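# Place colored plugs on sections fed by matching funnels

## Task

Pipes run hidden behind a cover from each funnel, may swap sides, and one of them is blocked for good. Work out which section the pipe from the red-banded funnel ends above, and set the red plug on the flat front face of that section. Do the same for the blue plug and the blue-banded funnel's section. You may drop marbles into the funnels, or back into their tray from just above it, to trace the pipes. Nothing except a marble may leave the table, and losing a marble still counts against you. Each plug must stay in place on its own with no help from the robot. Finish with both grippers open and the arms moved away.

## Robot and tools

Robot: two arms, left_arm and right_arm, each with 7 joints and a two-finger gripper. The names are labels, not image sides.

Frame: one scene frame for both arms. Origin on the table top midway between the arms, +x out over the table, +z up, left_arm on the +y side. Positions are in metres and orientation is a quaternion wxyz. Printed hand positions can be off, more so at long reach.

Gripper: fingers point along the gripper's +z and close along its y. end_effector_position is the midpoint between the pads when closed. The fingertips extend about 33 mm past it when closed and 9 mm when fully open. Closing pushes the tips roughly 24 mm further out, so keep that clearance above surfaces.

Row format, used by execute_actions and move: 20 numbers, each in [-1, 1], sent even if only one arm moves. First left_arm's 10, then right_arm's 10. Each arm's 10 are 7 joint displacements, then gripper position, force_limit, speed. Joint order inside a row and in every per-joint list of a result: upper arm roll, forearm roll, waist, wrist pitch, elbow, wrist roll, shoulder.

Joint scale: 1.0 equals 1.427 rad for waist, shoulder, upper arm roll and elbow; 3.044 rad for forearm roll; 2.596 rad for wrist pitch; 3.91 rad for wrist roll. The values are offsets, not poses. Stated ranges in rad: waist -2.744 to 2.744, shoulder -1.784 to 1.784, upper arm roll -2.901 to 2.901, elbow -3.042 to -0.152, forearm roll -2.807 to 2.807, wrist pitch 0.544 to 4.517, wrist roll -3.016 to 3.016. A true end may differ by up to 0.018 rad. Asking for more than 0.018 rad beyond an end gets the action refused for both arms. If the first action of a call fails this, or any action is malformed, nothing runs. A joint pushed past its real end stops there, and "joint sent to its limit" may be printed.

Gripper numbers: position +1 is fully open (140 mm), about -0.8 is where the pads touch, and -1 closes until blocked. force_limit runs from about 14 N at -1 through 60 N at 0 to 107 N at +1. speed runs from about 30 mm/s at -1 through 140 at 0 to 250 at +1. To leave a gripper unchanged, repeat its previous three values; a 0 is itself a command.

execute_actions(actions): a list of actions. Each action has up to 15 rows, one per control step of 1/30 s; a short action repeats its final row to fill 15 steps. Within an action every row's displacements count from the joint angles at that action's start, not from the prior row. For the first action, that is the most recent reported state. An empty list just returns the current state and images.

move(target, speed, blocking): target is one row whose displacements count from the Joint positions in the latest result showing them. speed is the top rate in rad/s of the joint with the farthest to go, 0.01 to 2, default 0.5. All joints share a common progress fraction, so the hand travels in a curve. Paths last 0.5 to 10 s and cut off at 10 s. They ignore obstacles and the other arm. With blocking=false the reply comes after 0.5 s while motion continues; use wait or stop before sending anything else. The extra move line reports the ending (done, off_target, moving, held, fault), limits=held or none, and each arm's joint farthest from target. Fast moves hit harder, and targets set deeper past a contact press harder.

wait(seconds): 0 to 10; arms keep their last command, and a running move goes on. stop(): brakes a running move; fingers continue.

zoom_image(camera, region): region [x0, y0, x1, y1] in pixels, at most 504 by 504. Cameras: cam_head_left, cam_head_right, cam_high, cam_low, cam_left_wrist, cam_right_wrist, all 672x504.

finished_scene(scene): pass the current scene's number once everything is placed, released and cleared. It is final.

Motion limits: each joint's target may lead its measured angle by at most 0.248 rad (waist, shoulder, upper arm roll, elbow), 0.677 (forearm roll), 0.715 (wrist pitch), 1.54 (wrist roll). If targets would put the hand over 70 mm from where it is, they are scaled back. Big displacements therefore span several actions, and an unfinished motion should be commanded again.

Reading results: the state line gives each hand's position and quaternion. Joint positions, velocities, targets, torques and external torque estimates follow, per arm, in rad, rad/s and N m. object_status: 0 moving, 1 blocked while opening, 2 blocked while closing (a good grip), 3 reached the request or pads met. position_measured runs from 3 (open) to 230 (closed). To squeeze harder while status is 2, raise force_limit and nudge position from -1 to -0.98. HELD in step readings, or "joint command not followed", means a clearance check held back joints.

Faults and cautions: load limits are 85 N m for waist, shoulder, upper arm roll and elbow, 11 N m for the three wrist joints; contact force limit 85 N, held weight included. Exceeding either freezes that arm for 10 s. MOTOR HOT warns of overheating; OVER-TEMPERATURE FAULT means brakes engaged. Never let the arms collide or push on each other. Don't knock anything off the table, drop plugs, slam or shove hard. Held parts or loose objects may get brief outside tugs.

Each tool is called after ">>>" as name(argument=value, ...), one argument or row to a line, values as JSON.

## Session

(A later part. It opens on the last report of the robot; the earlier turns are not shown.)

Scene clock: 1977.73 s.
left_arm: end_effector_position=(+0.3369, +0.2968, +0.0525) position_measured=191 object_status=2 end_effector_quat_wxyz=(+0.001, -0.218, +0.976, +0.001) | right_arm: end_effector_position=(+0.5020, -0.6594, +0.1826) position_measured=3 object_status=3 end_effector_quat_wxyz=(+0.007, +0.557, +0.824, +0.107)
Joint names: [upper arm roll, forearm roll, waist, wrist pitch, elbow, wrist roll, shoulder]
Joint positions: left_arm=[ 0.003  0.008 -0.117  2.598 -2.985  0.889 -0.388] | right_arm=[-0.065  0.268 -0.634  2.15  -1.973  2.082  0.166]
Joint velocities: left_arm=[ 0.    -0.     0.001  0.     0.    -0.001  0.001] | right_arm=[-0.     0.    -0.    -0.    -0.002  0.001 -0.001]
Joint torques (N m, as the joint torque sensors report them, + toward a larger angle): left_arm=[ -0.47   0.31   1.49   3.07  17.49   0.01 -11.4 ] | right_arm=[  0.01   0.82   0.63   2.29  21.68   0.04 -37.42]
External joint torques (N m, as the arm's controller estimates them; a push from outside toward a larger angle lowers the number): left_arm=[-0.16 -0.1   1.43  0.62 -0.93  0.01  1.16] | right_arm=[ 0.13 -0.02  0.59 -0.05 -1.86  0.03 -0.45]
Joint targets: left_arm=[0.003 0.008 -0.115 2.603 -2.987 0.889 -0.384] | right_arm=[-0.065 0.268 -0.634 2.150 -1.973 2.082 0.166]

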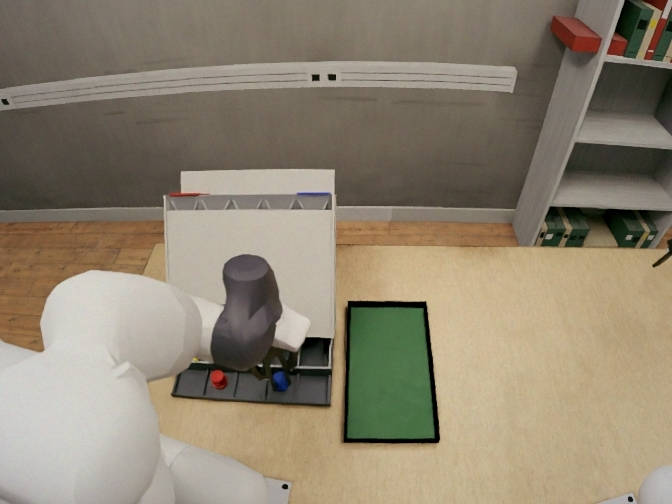

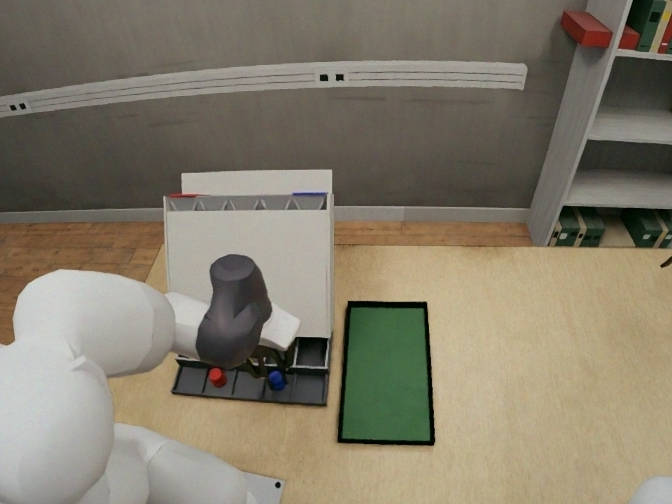

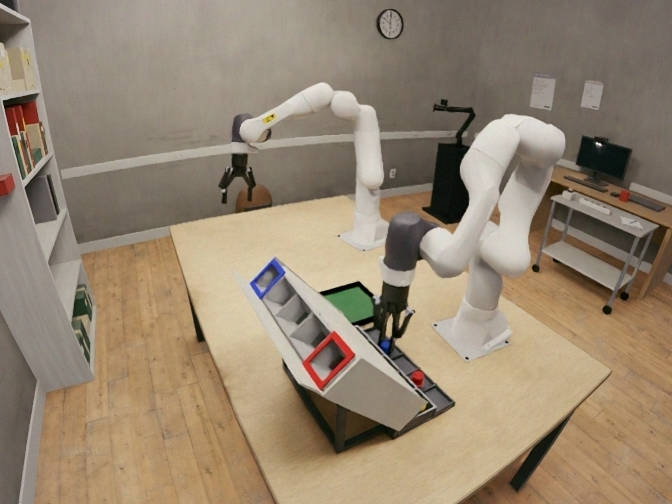

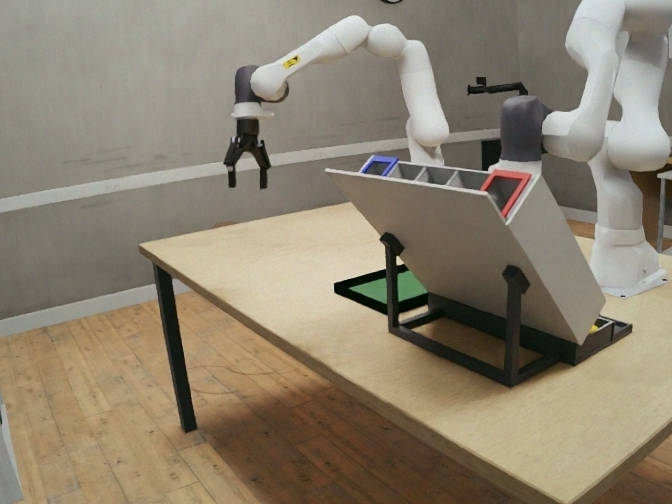

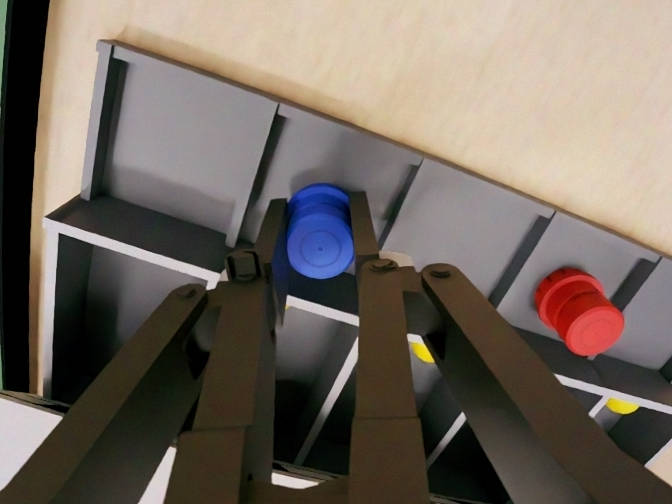

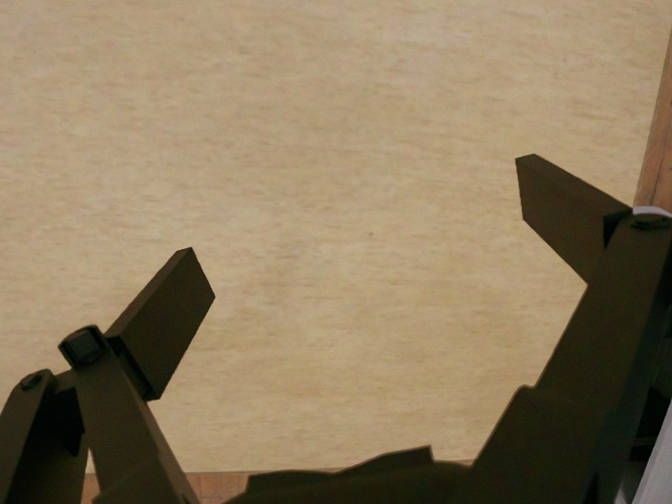

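Grip confirmed (status 2). Transferring to the end section.

>>> execute_actions(
  actions=[
    [[0,0,-0.0014,-0.0072,0,0,-0.0153,-1,0,-0.2,0,0,0,0,0,0,0,1,0,0],[0,0,-0.0057,-0.018,0.0025,0,-0.0304,-1,0,-0.2,0,0,0,0,0,0,0,1,0,0],[0,0,-0.0177,-0.0278,0.0069,0,-0.042,-1,0,-0.2,0,0,0,0,0,0,0,1,0,0],[0,0,-0.035,-0.036,0.0122,0,-0.0499,-1,0,-0.2,0,0,0,0,0,0,0,1,0,0],[0,0,-0.0562,-0.0408,0.0187,0,-0.0523,-1,0,-0.2,0,0,0,0,0,0,0,1,0,0],[0,0,-0.0795,-0.0413,0.0259,0,-0.0478,-1,0,-0.2,0,0,0,0,0,0,0,1,0,0],[0,0,-0.103,-0.0383,0.033,0,-0.0357,-1,0,-0.2,0,0,0,0,0,0,0,1,0,0],[0,0,-0.1245,-0.0308,0.0396,0,-0.02,-1,0,-0.2,0,0,0,0,0,0,0,1,0,0],[0,0,-0.1425,-0.0161,0.0451,0,-0.0016,-1,0,-0.2,0,0,0,0,0,0,0,1,0,0],[0,0,-0.1554,-0.0032,0.0491,0,0.0177,-1,0,-0.2,0,0,0,0,0,0,0,1,0,0],[0,0,-0.1626,0.0085,0.0513,0,0.0354,-1,0,-0.2,0,0,0,0,0,0,0,1,0,0],[0,0,-0.1645,0.0161,0.0519,0,0.049,-1,0,-0.2,0,0,0,0,0,0,0,1,0,0],[0,0,-0.1621,0.02,0.0511,0,0.052,-1,0,-0.2,0,0,0,0,0,0,0,1,0,0],[0,0,-0.158,0.0179,0.0498,0,0.051,-1,0,-0.2,0,0,0,0,0,0,0,1,0,0],[0,0,-0.1577,0.0023,0.0498,0,0.051,-1,0,-0.2,0,0,0,0,0,0,0,1,0,0]],
  ],
)

>>> execute_actions(
  actions=[],
)

Scene clock: 1989.73 s.
left_arm: end_effector_position=(+0.3356, +0.2203, +0.0577) position_measured=191 object_status=2 end_effector_quat_wxyz=(+0.005, -0.108, +0.994, -0.001) | right_arm: end_effector_position=(+0.5020, -0.6594, +0.1826) position_measured=3 object_status=3 end_effector_quat_wxyz=(+0.007, +0.557, +0.824, +0.107)
Joint names: [upper arm roll, forearm roll, waist, wrist pitch, elbow, wrist roll, shoulder]
Joint positions: left_arm=[ 0.001  0.008 -0.338  2.598 -2.917  0.889 -0.328] | right_arm=[-0.065  0.268 -0.634  2.15  -1.973  2.082  0.166]
Joint velocities: left_arm=[ 0.     0.    -0.033  0.01  -0.    -0.     0.202] | right_arm=[-0.001  0.    -0.001 -0.    -0.001 -0.001 -0.   ]
Joint torques (N m, as the joint torque sensors report them, + toward a larger angle): left_arm=[ -0.38   0.42  -0.57   3.18  20.11  -0.03 -17.29] | right_arm=[ -0.28   0.85   0.82   2.29  21.86   0.09 -37.27]
External joint torques (N m, as the arm's controller estimates them; a push from outside toward a larger angle lowers the number): left_arm=[-0.95  0.13 -1.15  0.35  0.67 -0.03  0.73] | right_arm=[ 0.    0.03  0.94 -0.05 -1.65  0.08 -0.4 ]
Joint targets: left_arm=[0.003 0.008 -0.342 2.604 -2.914 0.889 -0.315] | right_arm=[-0.065 0.268 -0.634 2.150 -1.973 2.082 0.166]
Step readings (joint positions):
0: left_arm=[0.003 0.008 -0.117 2.598 -2.985 0.889 -0.388] | right_arm=[-0.065 0.268 -0.634 2.150 -1.973 2.082 0.166]
1: left_arm=[0.003 0.008 -0.117 2.595 -2.986 0.889 -0.392] | right_arm=[-0.065 0.268 -0.634 2.150 -1.973 2.082 0.166]
2: left_arm=[0.003 0.008 -0.118 2.588 -2.986 0.889 -0.400] | right_arm=[-0.065 0.268 -0.634 2.150 -1.973 2.082 0.166]
4: left_arm=[0.005 0.008 -0.134 2.565 -2.982 0.889 -0.426] | right_arm=[-0.065 0.268 -0.634 2.150 -1.973 2.082 0.166]
8: left_arm=[0.005 0.008 -0.229 2.532 -2.949 0.889 -0.442] | right_arm=[-0.065 0.268 -0.634 2.150 -1.973 2.082 0.166]
15: Joint positions above

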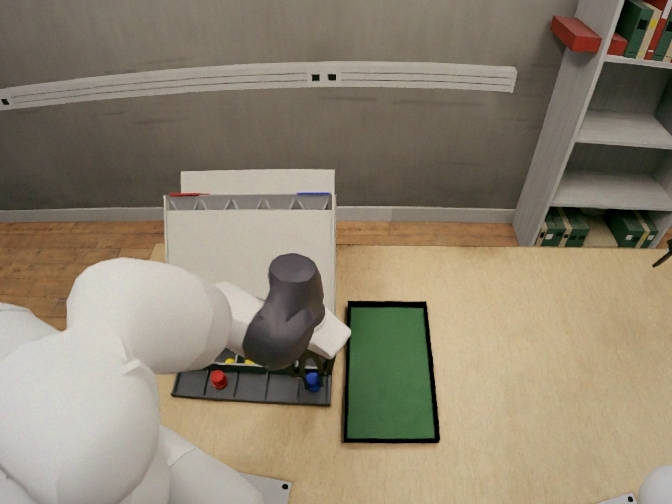

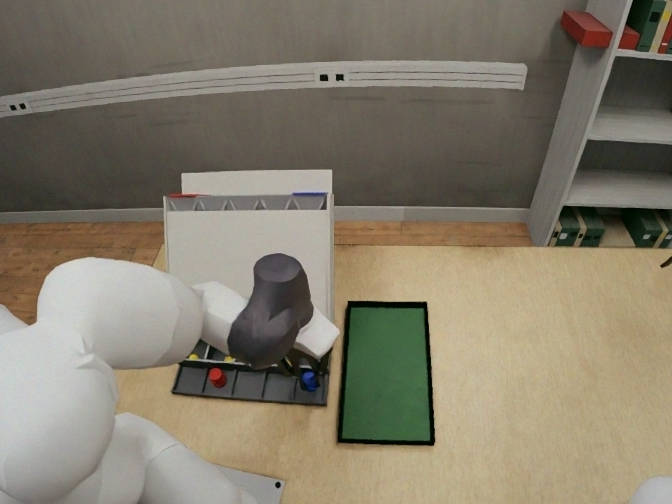

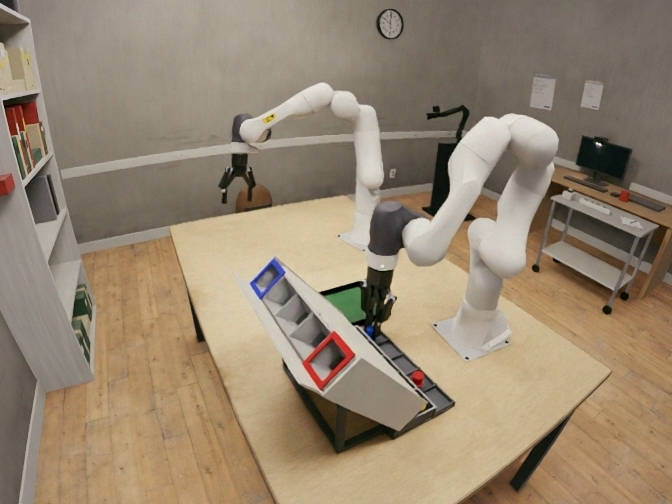

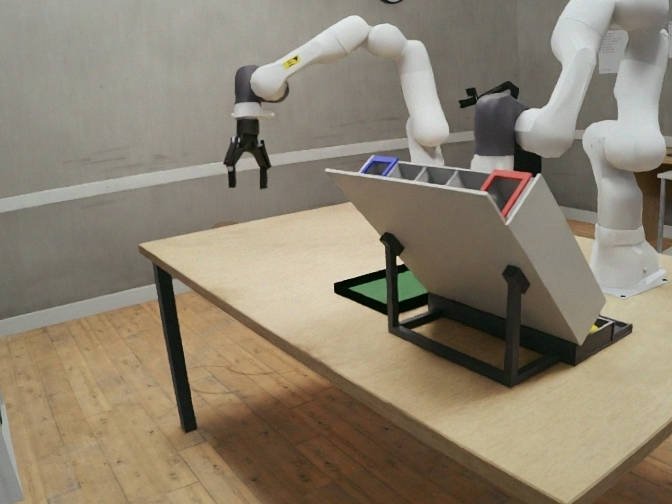

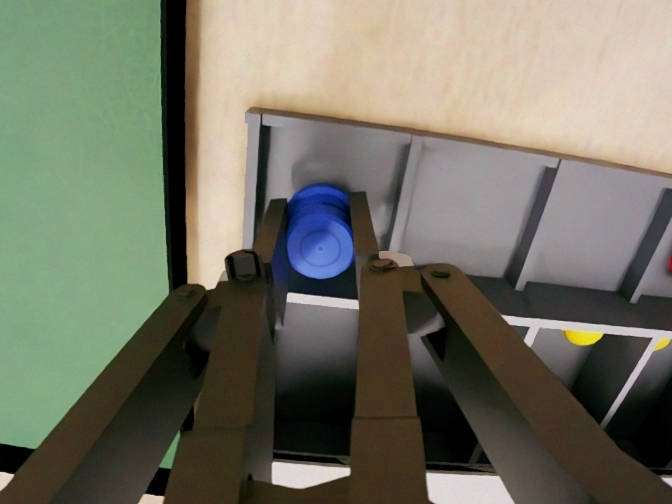

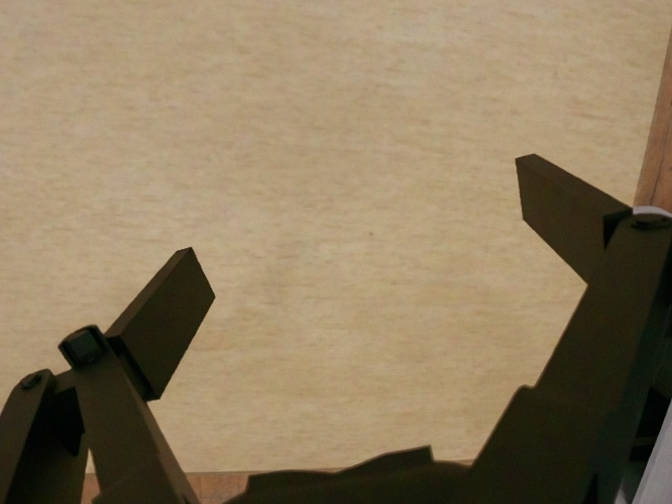

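Scene clock: 1989.73 s.
left_arm: end_effector_position=(+0.3356, +0.2203, +0.0577) position_measured=191 object_status=2 end_effector_quat_wxyz=(+0.005, -0.108, +0.994, -0.001) | right_arm: end_effector_position=(+0.5020, -0.6594, +0.1826) position_measured=3 object_status=3 end_effector_quat_wxyz=(+0.007, +0.557, +0.824, +0.107)
Joint names: [upper arm roll, forearm roll, waist, wrist pitch, elbow, wrist roll, shoulder]
Joint positions: left_arm=[ 0.001  0.008 -0.338  2.598 -2.917  0.889 -0.328] | right_arm=[-0.065  0.268 -0.634  2.15  -1.973  2.082  0.166]
Joint velocities: left_arm=[ 0.     0.    -0.033  0.01  -0.    -0.     0.202] | right_arm=[-0.001  0.    -0.001 -0.    -0.001 -0.001 -0.   ]
Joint torques (N m, as the joint torque sensors report them, + toward a larger angle): left_arm=[ -0.38   0.42  -0.57   3.18  20.11  -0.03 -17.29] | right_arm=[ -0.28   0.85   0.82   2.29  21.86   0.09 -37.27]
External joint torques (N m, as the arm's controller estimates them; a push from outside toward a larger angle lowers the number): left_arm=[-0.95  0.13 -1.15  0.35  0.67 -0.03  0.73] | right_arm=[ 0.    0.03  0.94 -0.05 -1.65  0.08 -0.4 ]
Joint targets: left_arm=[0.003 0.008 -0.342 2.604 -2.914 0.889 -0.315] | right_arm=[-0.065 0.268 -0.634 2.150 -1.973 2.082 0.166]

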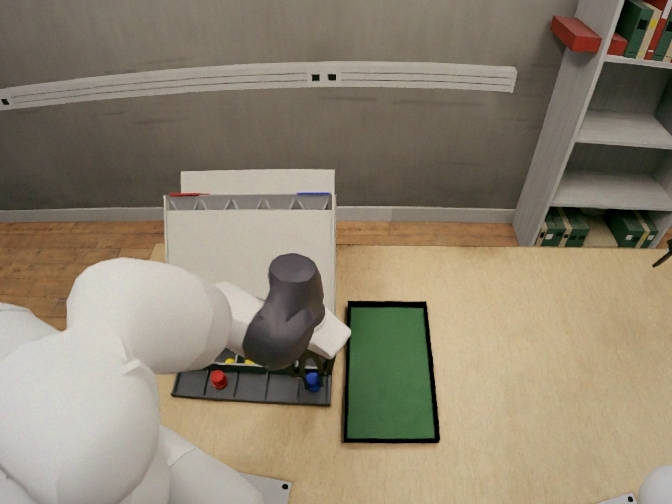

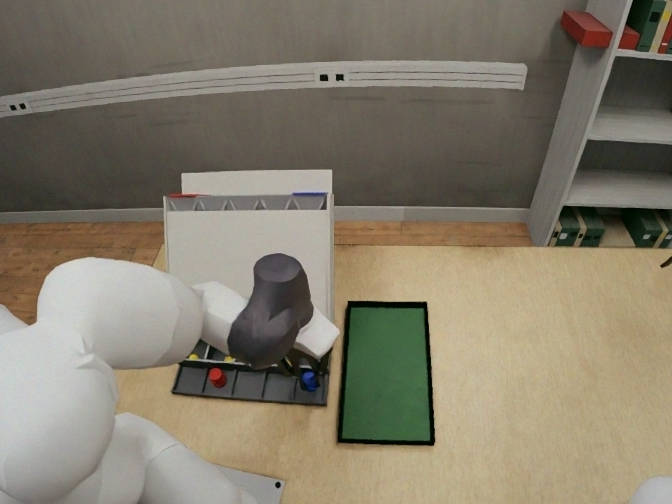

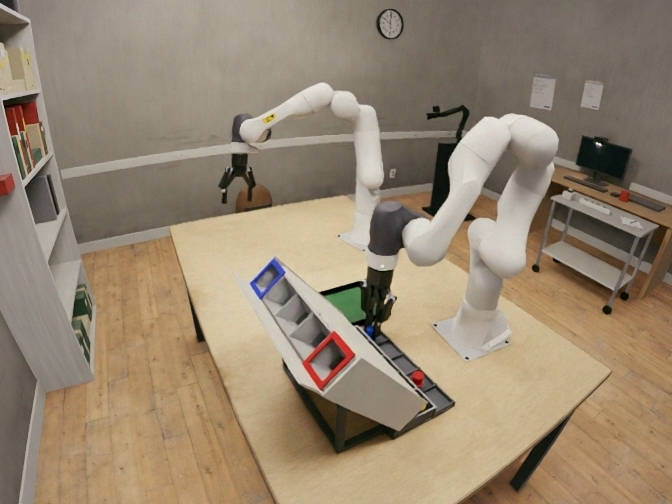

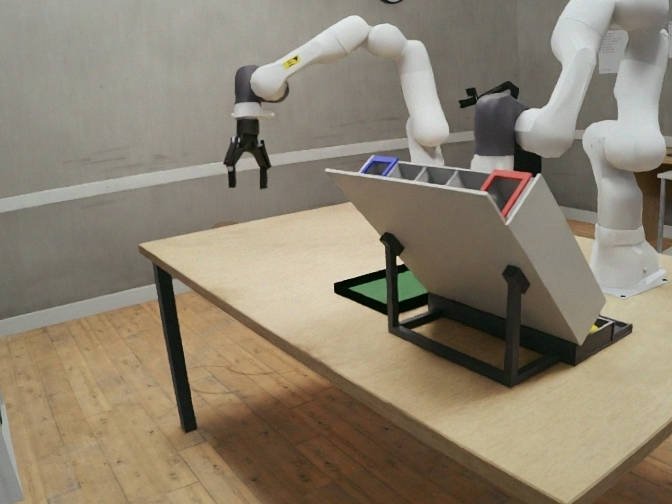

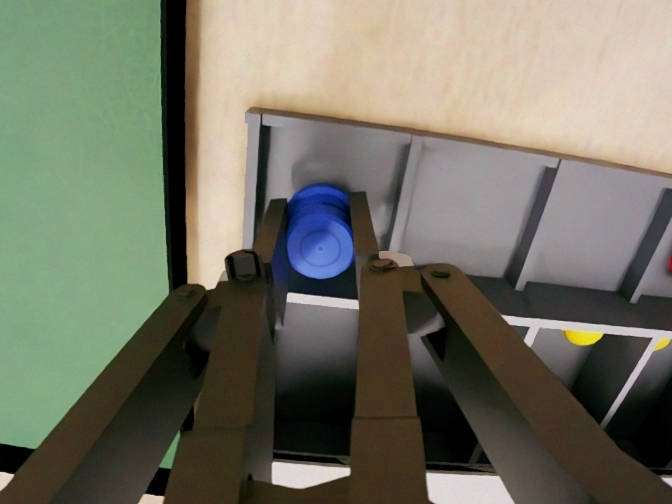

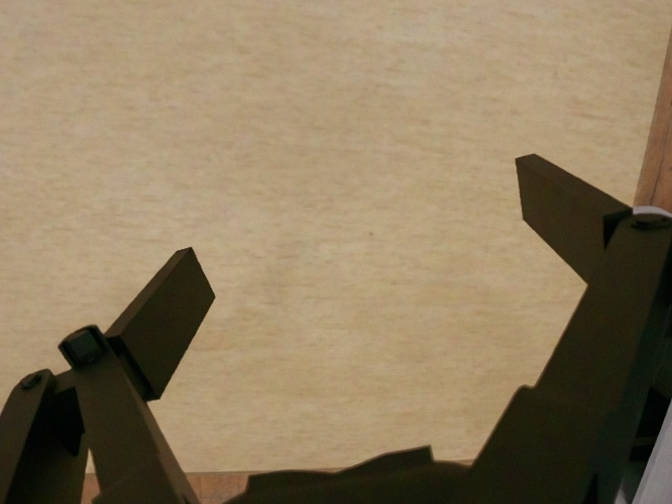

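>>> execute_actions(
  actions=[],
)

Scene clock: 1990.87 s.
left_arm: end_effector_position=(+0.3340, +0.2207, +0.0545) position_measured=191 object_status=2 end_effector_quat_wxyz=(+0.002, -0.108, +0.994, +0.001) | right_arm: end_effector_position=(+0.5020, -0.6594, +0.1826) position_measured=3 object_status=3 end_effector_quat_wxyz=(+0.007, +0.557, +0.824, +0.107)
Joint names: [upper arm roll, forearm roll, waist, wrist pitch, elbow, wrist roll, shoulder]
Joint positions: left_arm=[ 0.002  0.008 -0.34   2.602 -2.917  0.889 -0.318] | right_arm=[-0.065  0.268 -0.634  2.15  -1.973  2.082  0.166]
Joint velocities: left_arm=[-0.    -0.001  0.     0.    -0.001  0.     0.001] | right_arm=[ 0.001 -0.001 -0.001  0.     0.001  0.002  0.001]
Joint torques (N m, as the joint torque sensors report them, + toward a larger angle): left_arm=[ -0.23   0.41  -0.98   2.79  20.27  -0.01 -14.17] | right_arm=[  0.16   0.84   0.54   2.33  22.01   0.05 -37.49]
External joint torques (N m, as the arm's controller estimates them; a push from outside toward a larger angle lowers the number): left_arm=[ 0.05  0.   -1.    0.36  1.93 -0.01  0.8 ] | right_arm=[ 0.2   0.01  0.41 -0.02 -1.57  0.04 -0.57]
Joint targets: left_arm=[0.003 0.008 -0.342 2.604 -2.914 0.889 -0.315] | right_arm=[-0.065 0.268 -0.634 2.150 -1.973 2.082 0.166]

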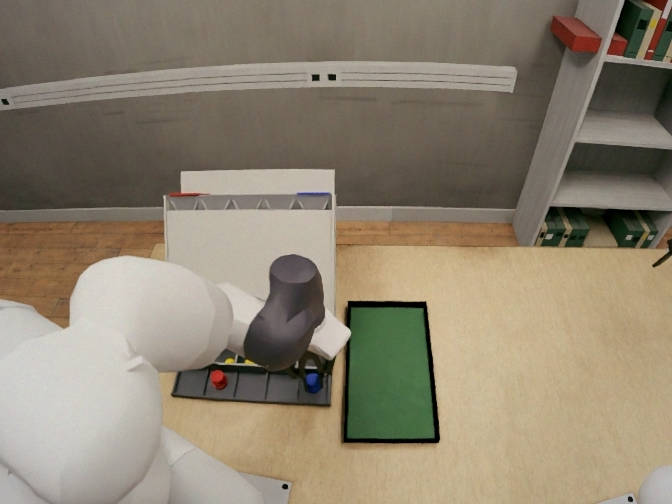

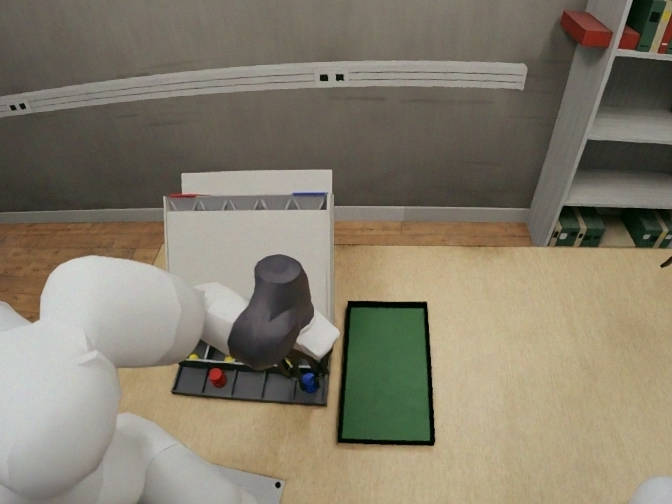

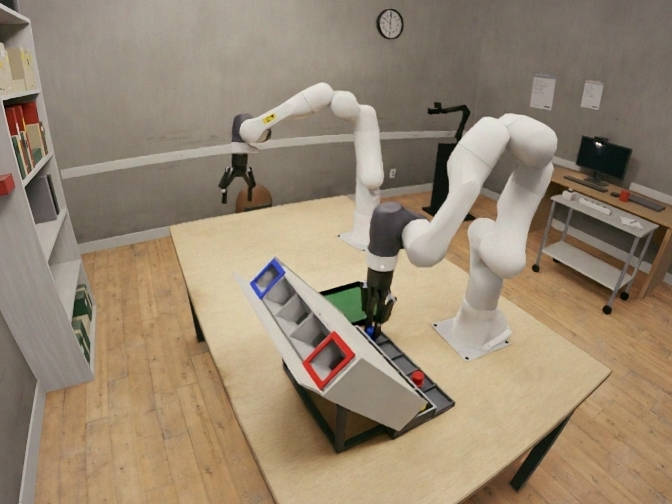

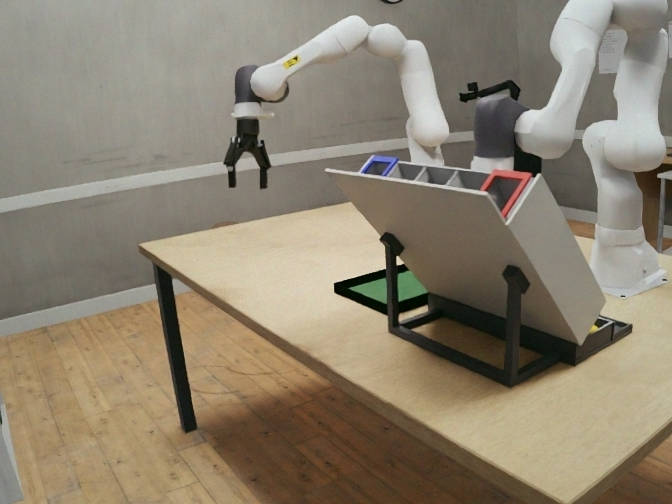

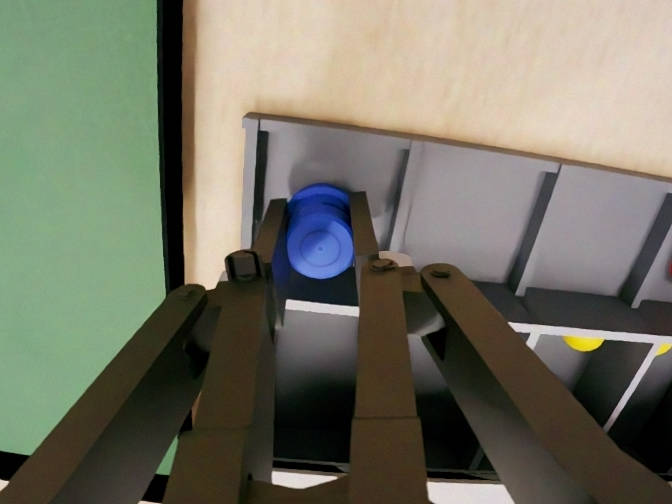

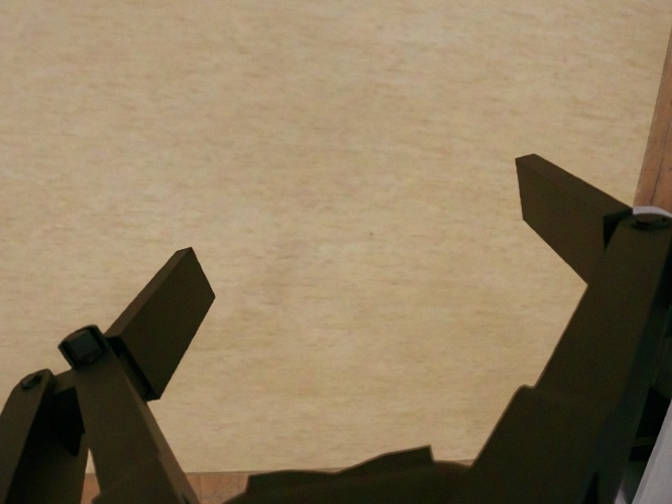

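>>> execute_actions(
  actions=[
    [[0.0007,0,-0.0014,0.0008,0.0021,0,0.007,-1,0,-0.2,0,0,0,0,0,0,0,1,0,0],[0.0007,0,-0.0014,0.0008,0.0021,0,0.007,-0.15,0,0.6,0,0,0,0,0,0,0,1,0,0],[0.0007,0,-0.0014,0.0008,0.0021,0,0.0056,-0.15,0,0.6,0,0,0,0,0,0,0,1,0,0],[0.0007,0,-0.0014,0.0008,0.0021,0,0.0056,-0.15,0,0.6,0,0,0,0,0,0,0,1,0,0],[0.0007,0,-0.0014,0.0008,0.0021,0,0.0045,-0.15,0,0.6,0,0,0,0,0,0,0,1,0,0],[0.0007,0,-0.0014,-0.0296,0.0021,0,-0.0303,-0.15,0,0.6,0,0,0,0,0,0,0,1,0,0],[0.0007,0,-0.0014,-0.0598,0.0021,0,-0.0696,-0.15,0,0.6,0,0,0,0,0,0,0,1,0,0],[0.0007,0,-0.0014,-0.09,0.0021,0,-0.1158,-0.15,0,0.6,0,0,0,0,0,0,0,1,0,0],[0.0007,0,-0.0014,-0.1169,0.0021,0,-0.1598,-0.15,0,0.6,0,0,0,0,0,0,0,1,0,0],[0.0007,0,-0.0014,-0.1374,0.0021,0,-0.1991,-0.15,0,0.6,0,0,0,0,0,0,0,1,0,0],[0.0007,0,-0.0014,-0.1504,0.0021,0,-0.2292,-0.15,0,0.6,0,0,0,0,0,0,0,1,0,0],[0.0007,0,-0.0014,-0.1536,0.0021,0,-0.2292,-0.15,0,0.6,0,0,0,0,0,0,0,1,0,0],[0.0007,0,-0.0014,-0.1471,0.0021,0,-0.2292,-0.15,0,0.6,0,0,0,0,0,0,0,1,0,0],[0.0007,0,-0.0014,-0.132,0.0021,0,-0.2292,-0.15,0,0.6,0,0,0,0,0,0,0,1,0,0],[0.0007,0,-0.0014,-0.1094,0.0021,0,-0.2292,-0.15,0,0.6,0,0,0,0,0,0,0,1,0,0]],
  ],
)

Scene clock: 2021.90 s.
left_arm: end_effector_position=(+0.3269, +0.2248, +0.1367) position_measured=148 object_status=3 end_effector_quat_wxyz=(+0.023, -0.109, +0.994, -0.011) | right_arm: end_effector_position=(+0.5020, -0.6594, +0.1826) position_measured=3 object_status=3 end_effector_quat_wxyz=(+0.007, +0.557, +0.824, +0.107)
Joint names: [upper arm roll, forearm roll, waist, wrist pitch, elbow, wrist roll, shoulder]
Joint positions: left_arm=[ 0.002  0.008 -0.34   2.327 -2.909  0.889 -0.633] | right_arm=[-0.065  0.268 -0.634  2.15  -1.973  2.082  0.166]
Joint velocities: left_arm=[-0.002 -0.     0.    -0.026 -0.     0.002 -0.211] | right_arm=[ 0.     0.    -0.001 -0.    -0.001 -0.001  0.001]
Joint torques (N m, as the joint torque sensors report them, + toward a larger angle): left_arm=[-0.36  0.59 -0.87  1.75 19.8  -0.06 -5.21] | right_arm=[ -0.15   0.83   0.42   2.26  22.     0.05 -37.81]
External joint torques (N m, as the arm's controller estimates them; a push from outside toward a larger angle lowers the number): left_arm=[ 0.28 -0.07 -0.82 -0.4  -0.72 -0.05 -1.15] | right_arm=[ 0.02  0.    0.43 -0.08 -1.48  0.03 -1.02]
Joint targets: left_arm=[0.003 0.008 -0.342 2.318 -2.914 0.889 -0.645] | right_arm=[-0.065 0.268 -0.634 2.150 -1.973 2.082 0.166]
Step readings (joint positions):
0: left_arm=[0.002 0.008 -0.340 2.602 -2.917 0.889 -0.318] | right_arm=[-0.065 0.268 -0.634 2.150 -1.973 2.082 0.166]
1: left_arm=[0.002 0.008 -0.340 2.602 -2.916 0.889 -0.316] | right_arm=[-0.065 0.268 -0.634 2.150 -1.973 2.082 0.166]
2: left_arm=[0.002 0.008 -0.340 2.602 -2.916 0.889 -0.314] | right_arm=[-0.065 0.268 -0.634 2.150 -1.973 2.082 0.166]
4: left_arm=[0.002 0.008 -0.340 2.602 -2.916 0.889 -0.312] | right_arm=[-0.065 0.268 -0.634 2.150 -1.973 2.082 0.166]
8: left_arm=[0.002 0.008 -0.340 2.531 -2.919 0.889 -0.377] | right_arm=[-0.065 0.268 -0.634 2.150 -1.973 2.082 0.166]
15: Joint positions above

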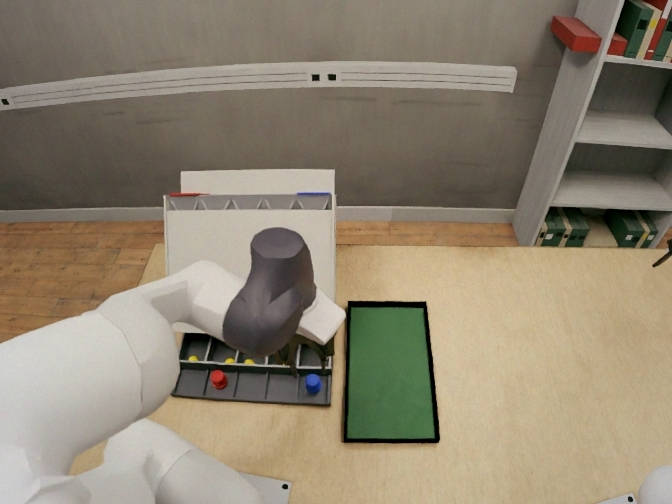

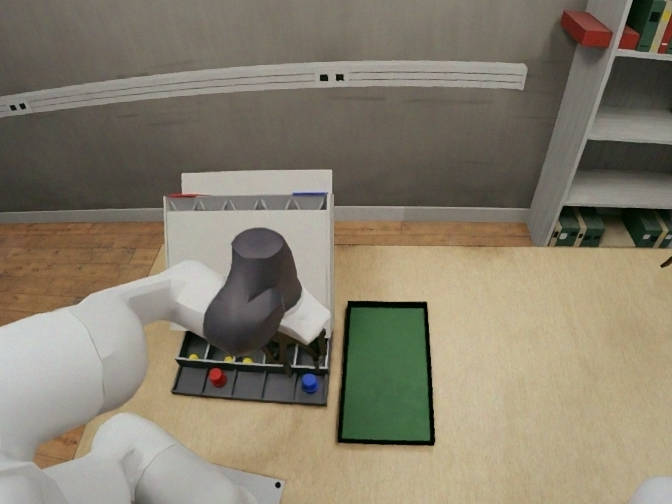

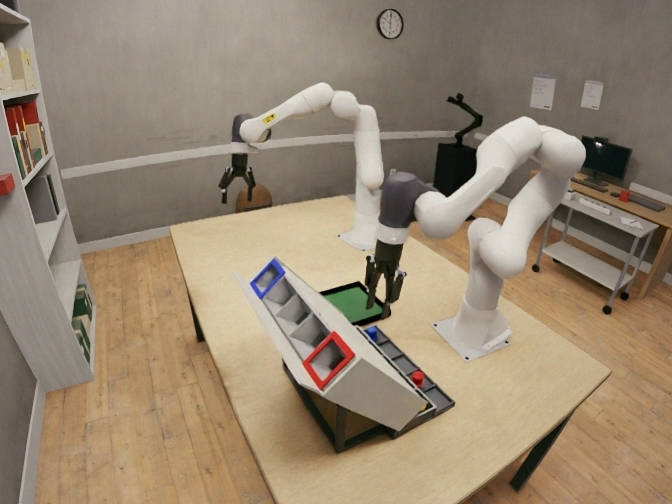

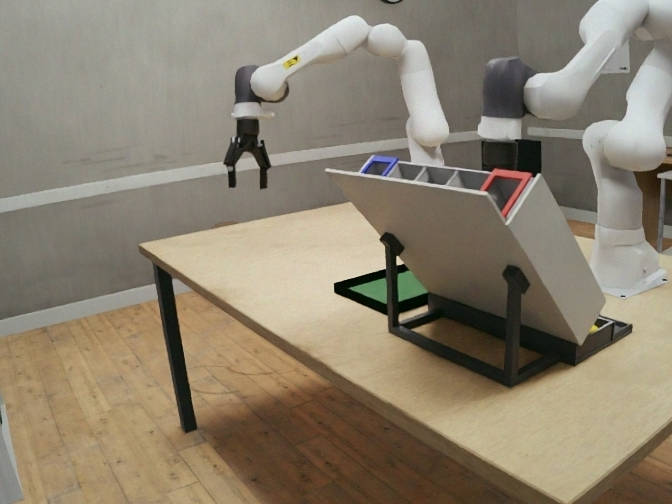

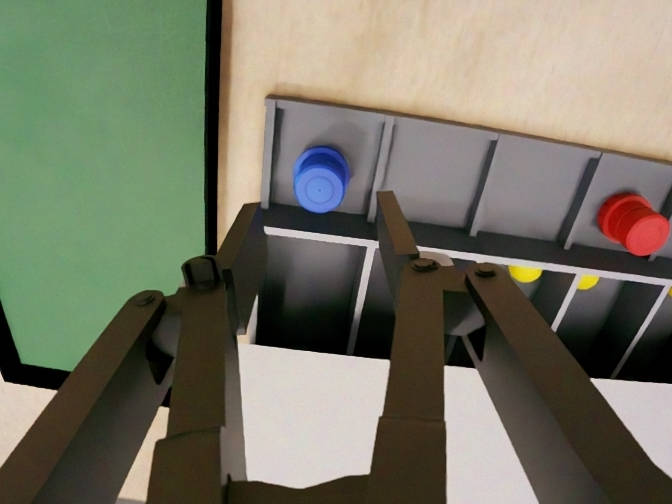

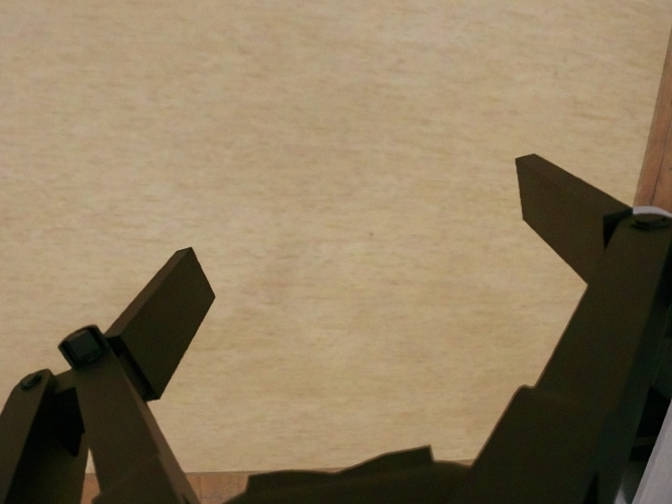

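The blue plug stands upright on S1, the only section no marble reached. The red plug is on S4 and the gripper is clear.

>>> finished_scene(
  scene=2,
)

The scene is finished: the task was done.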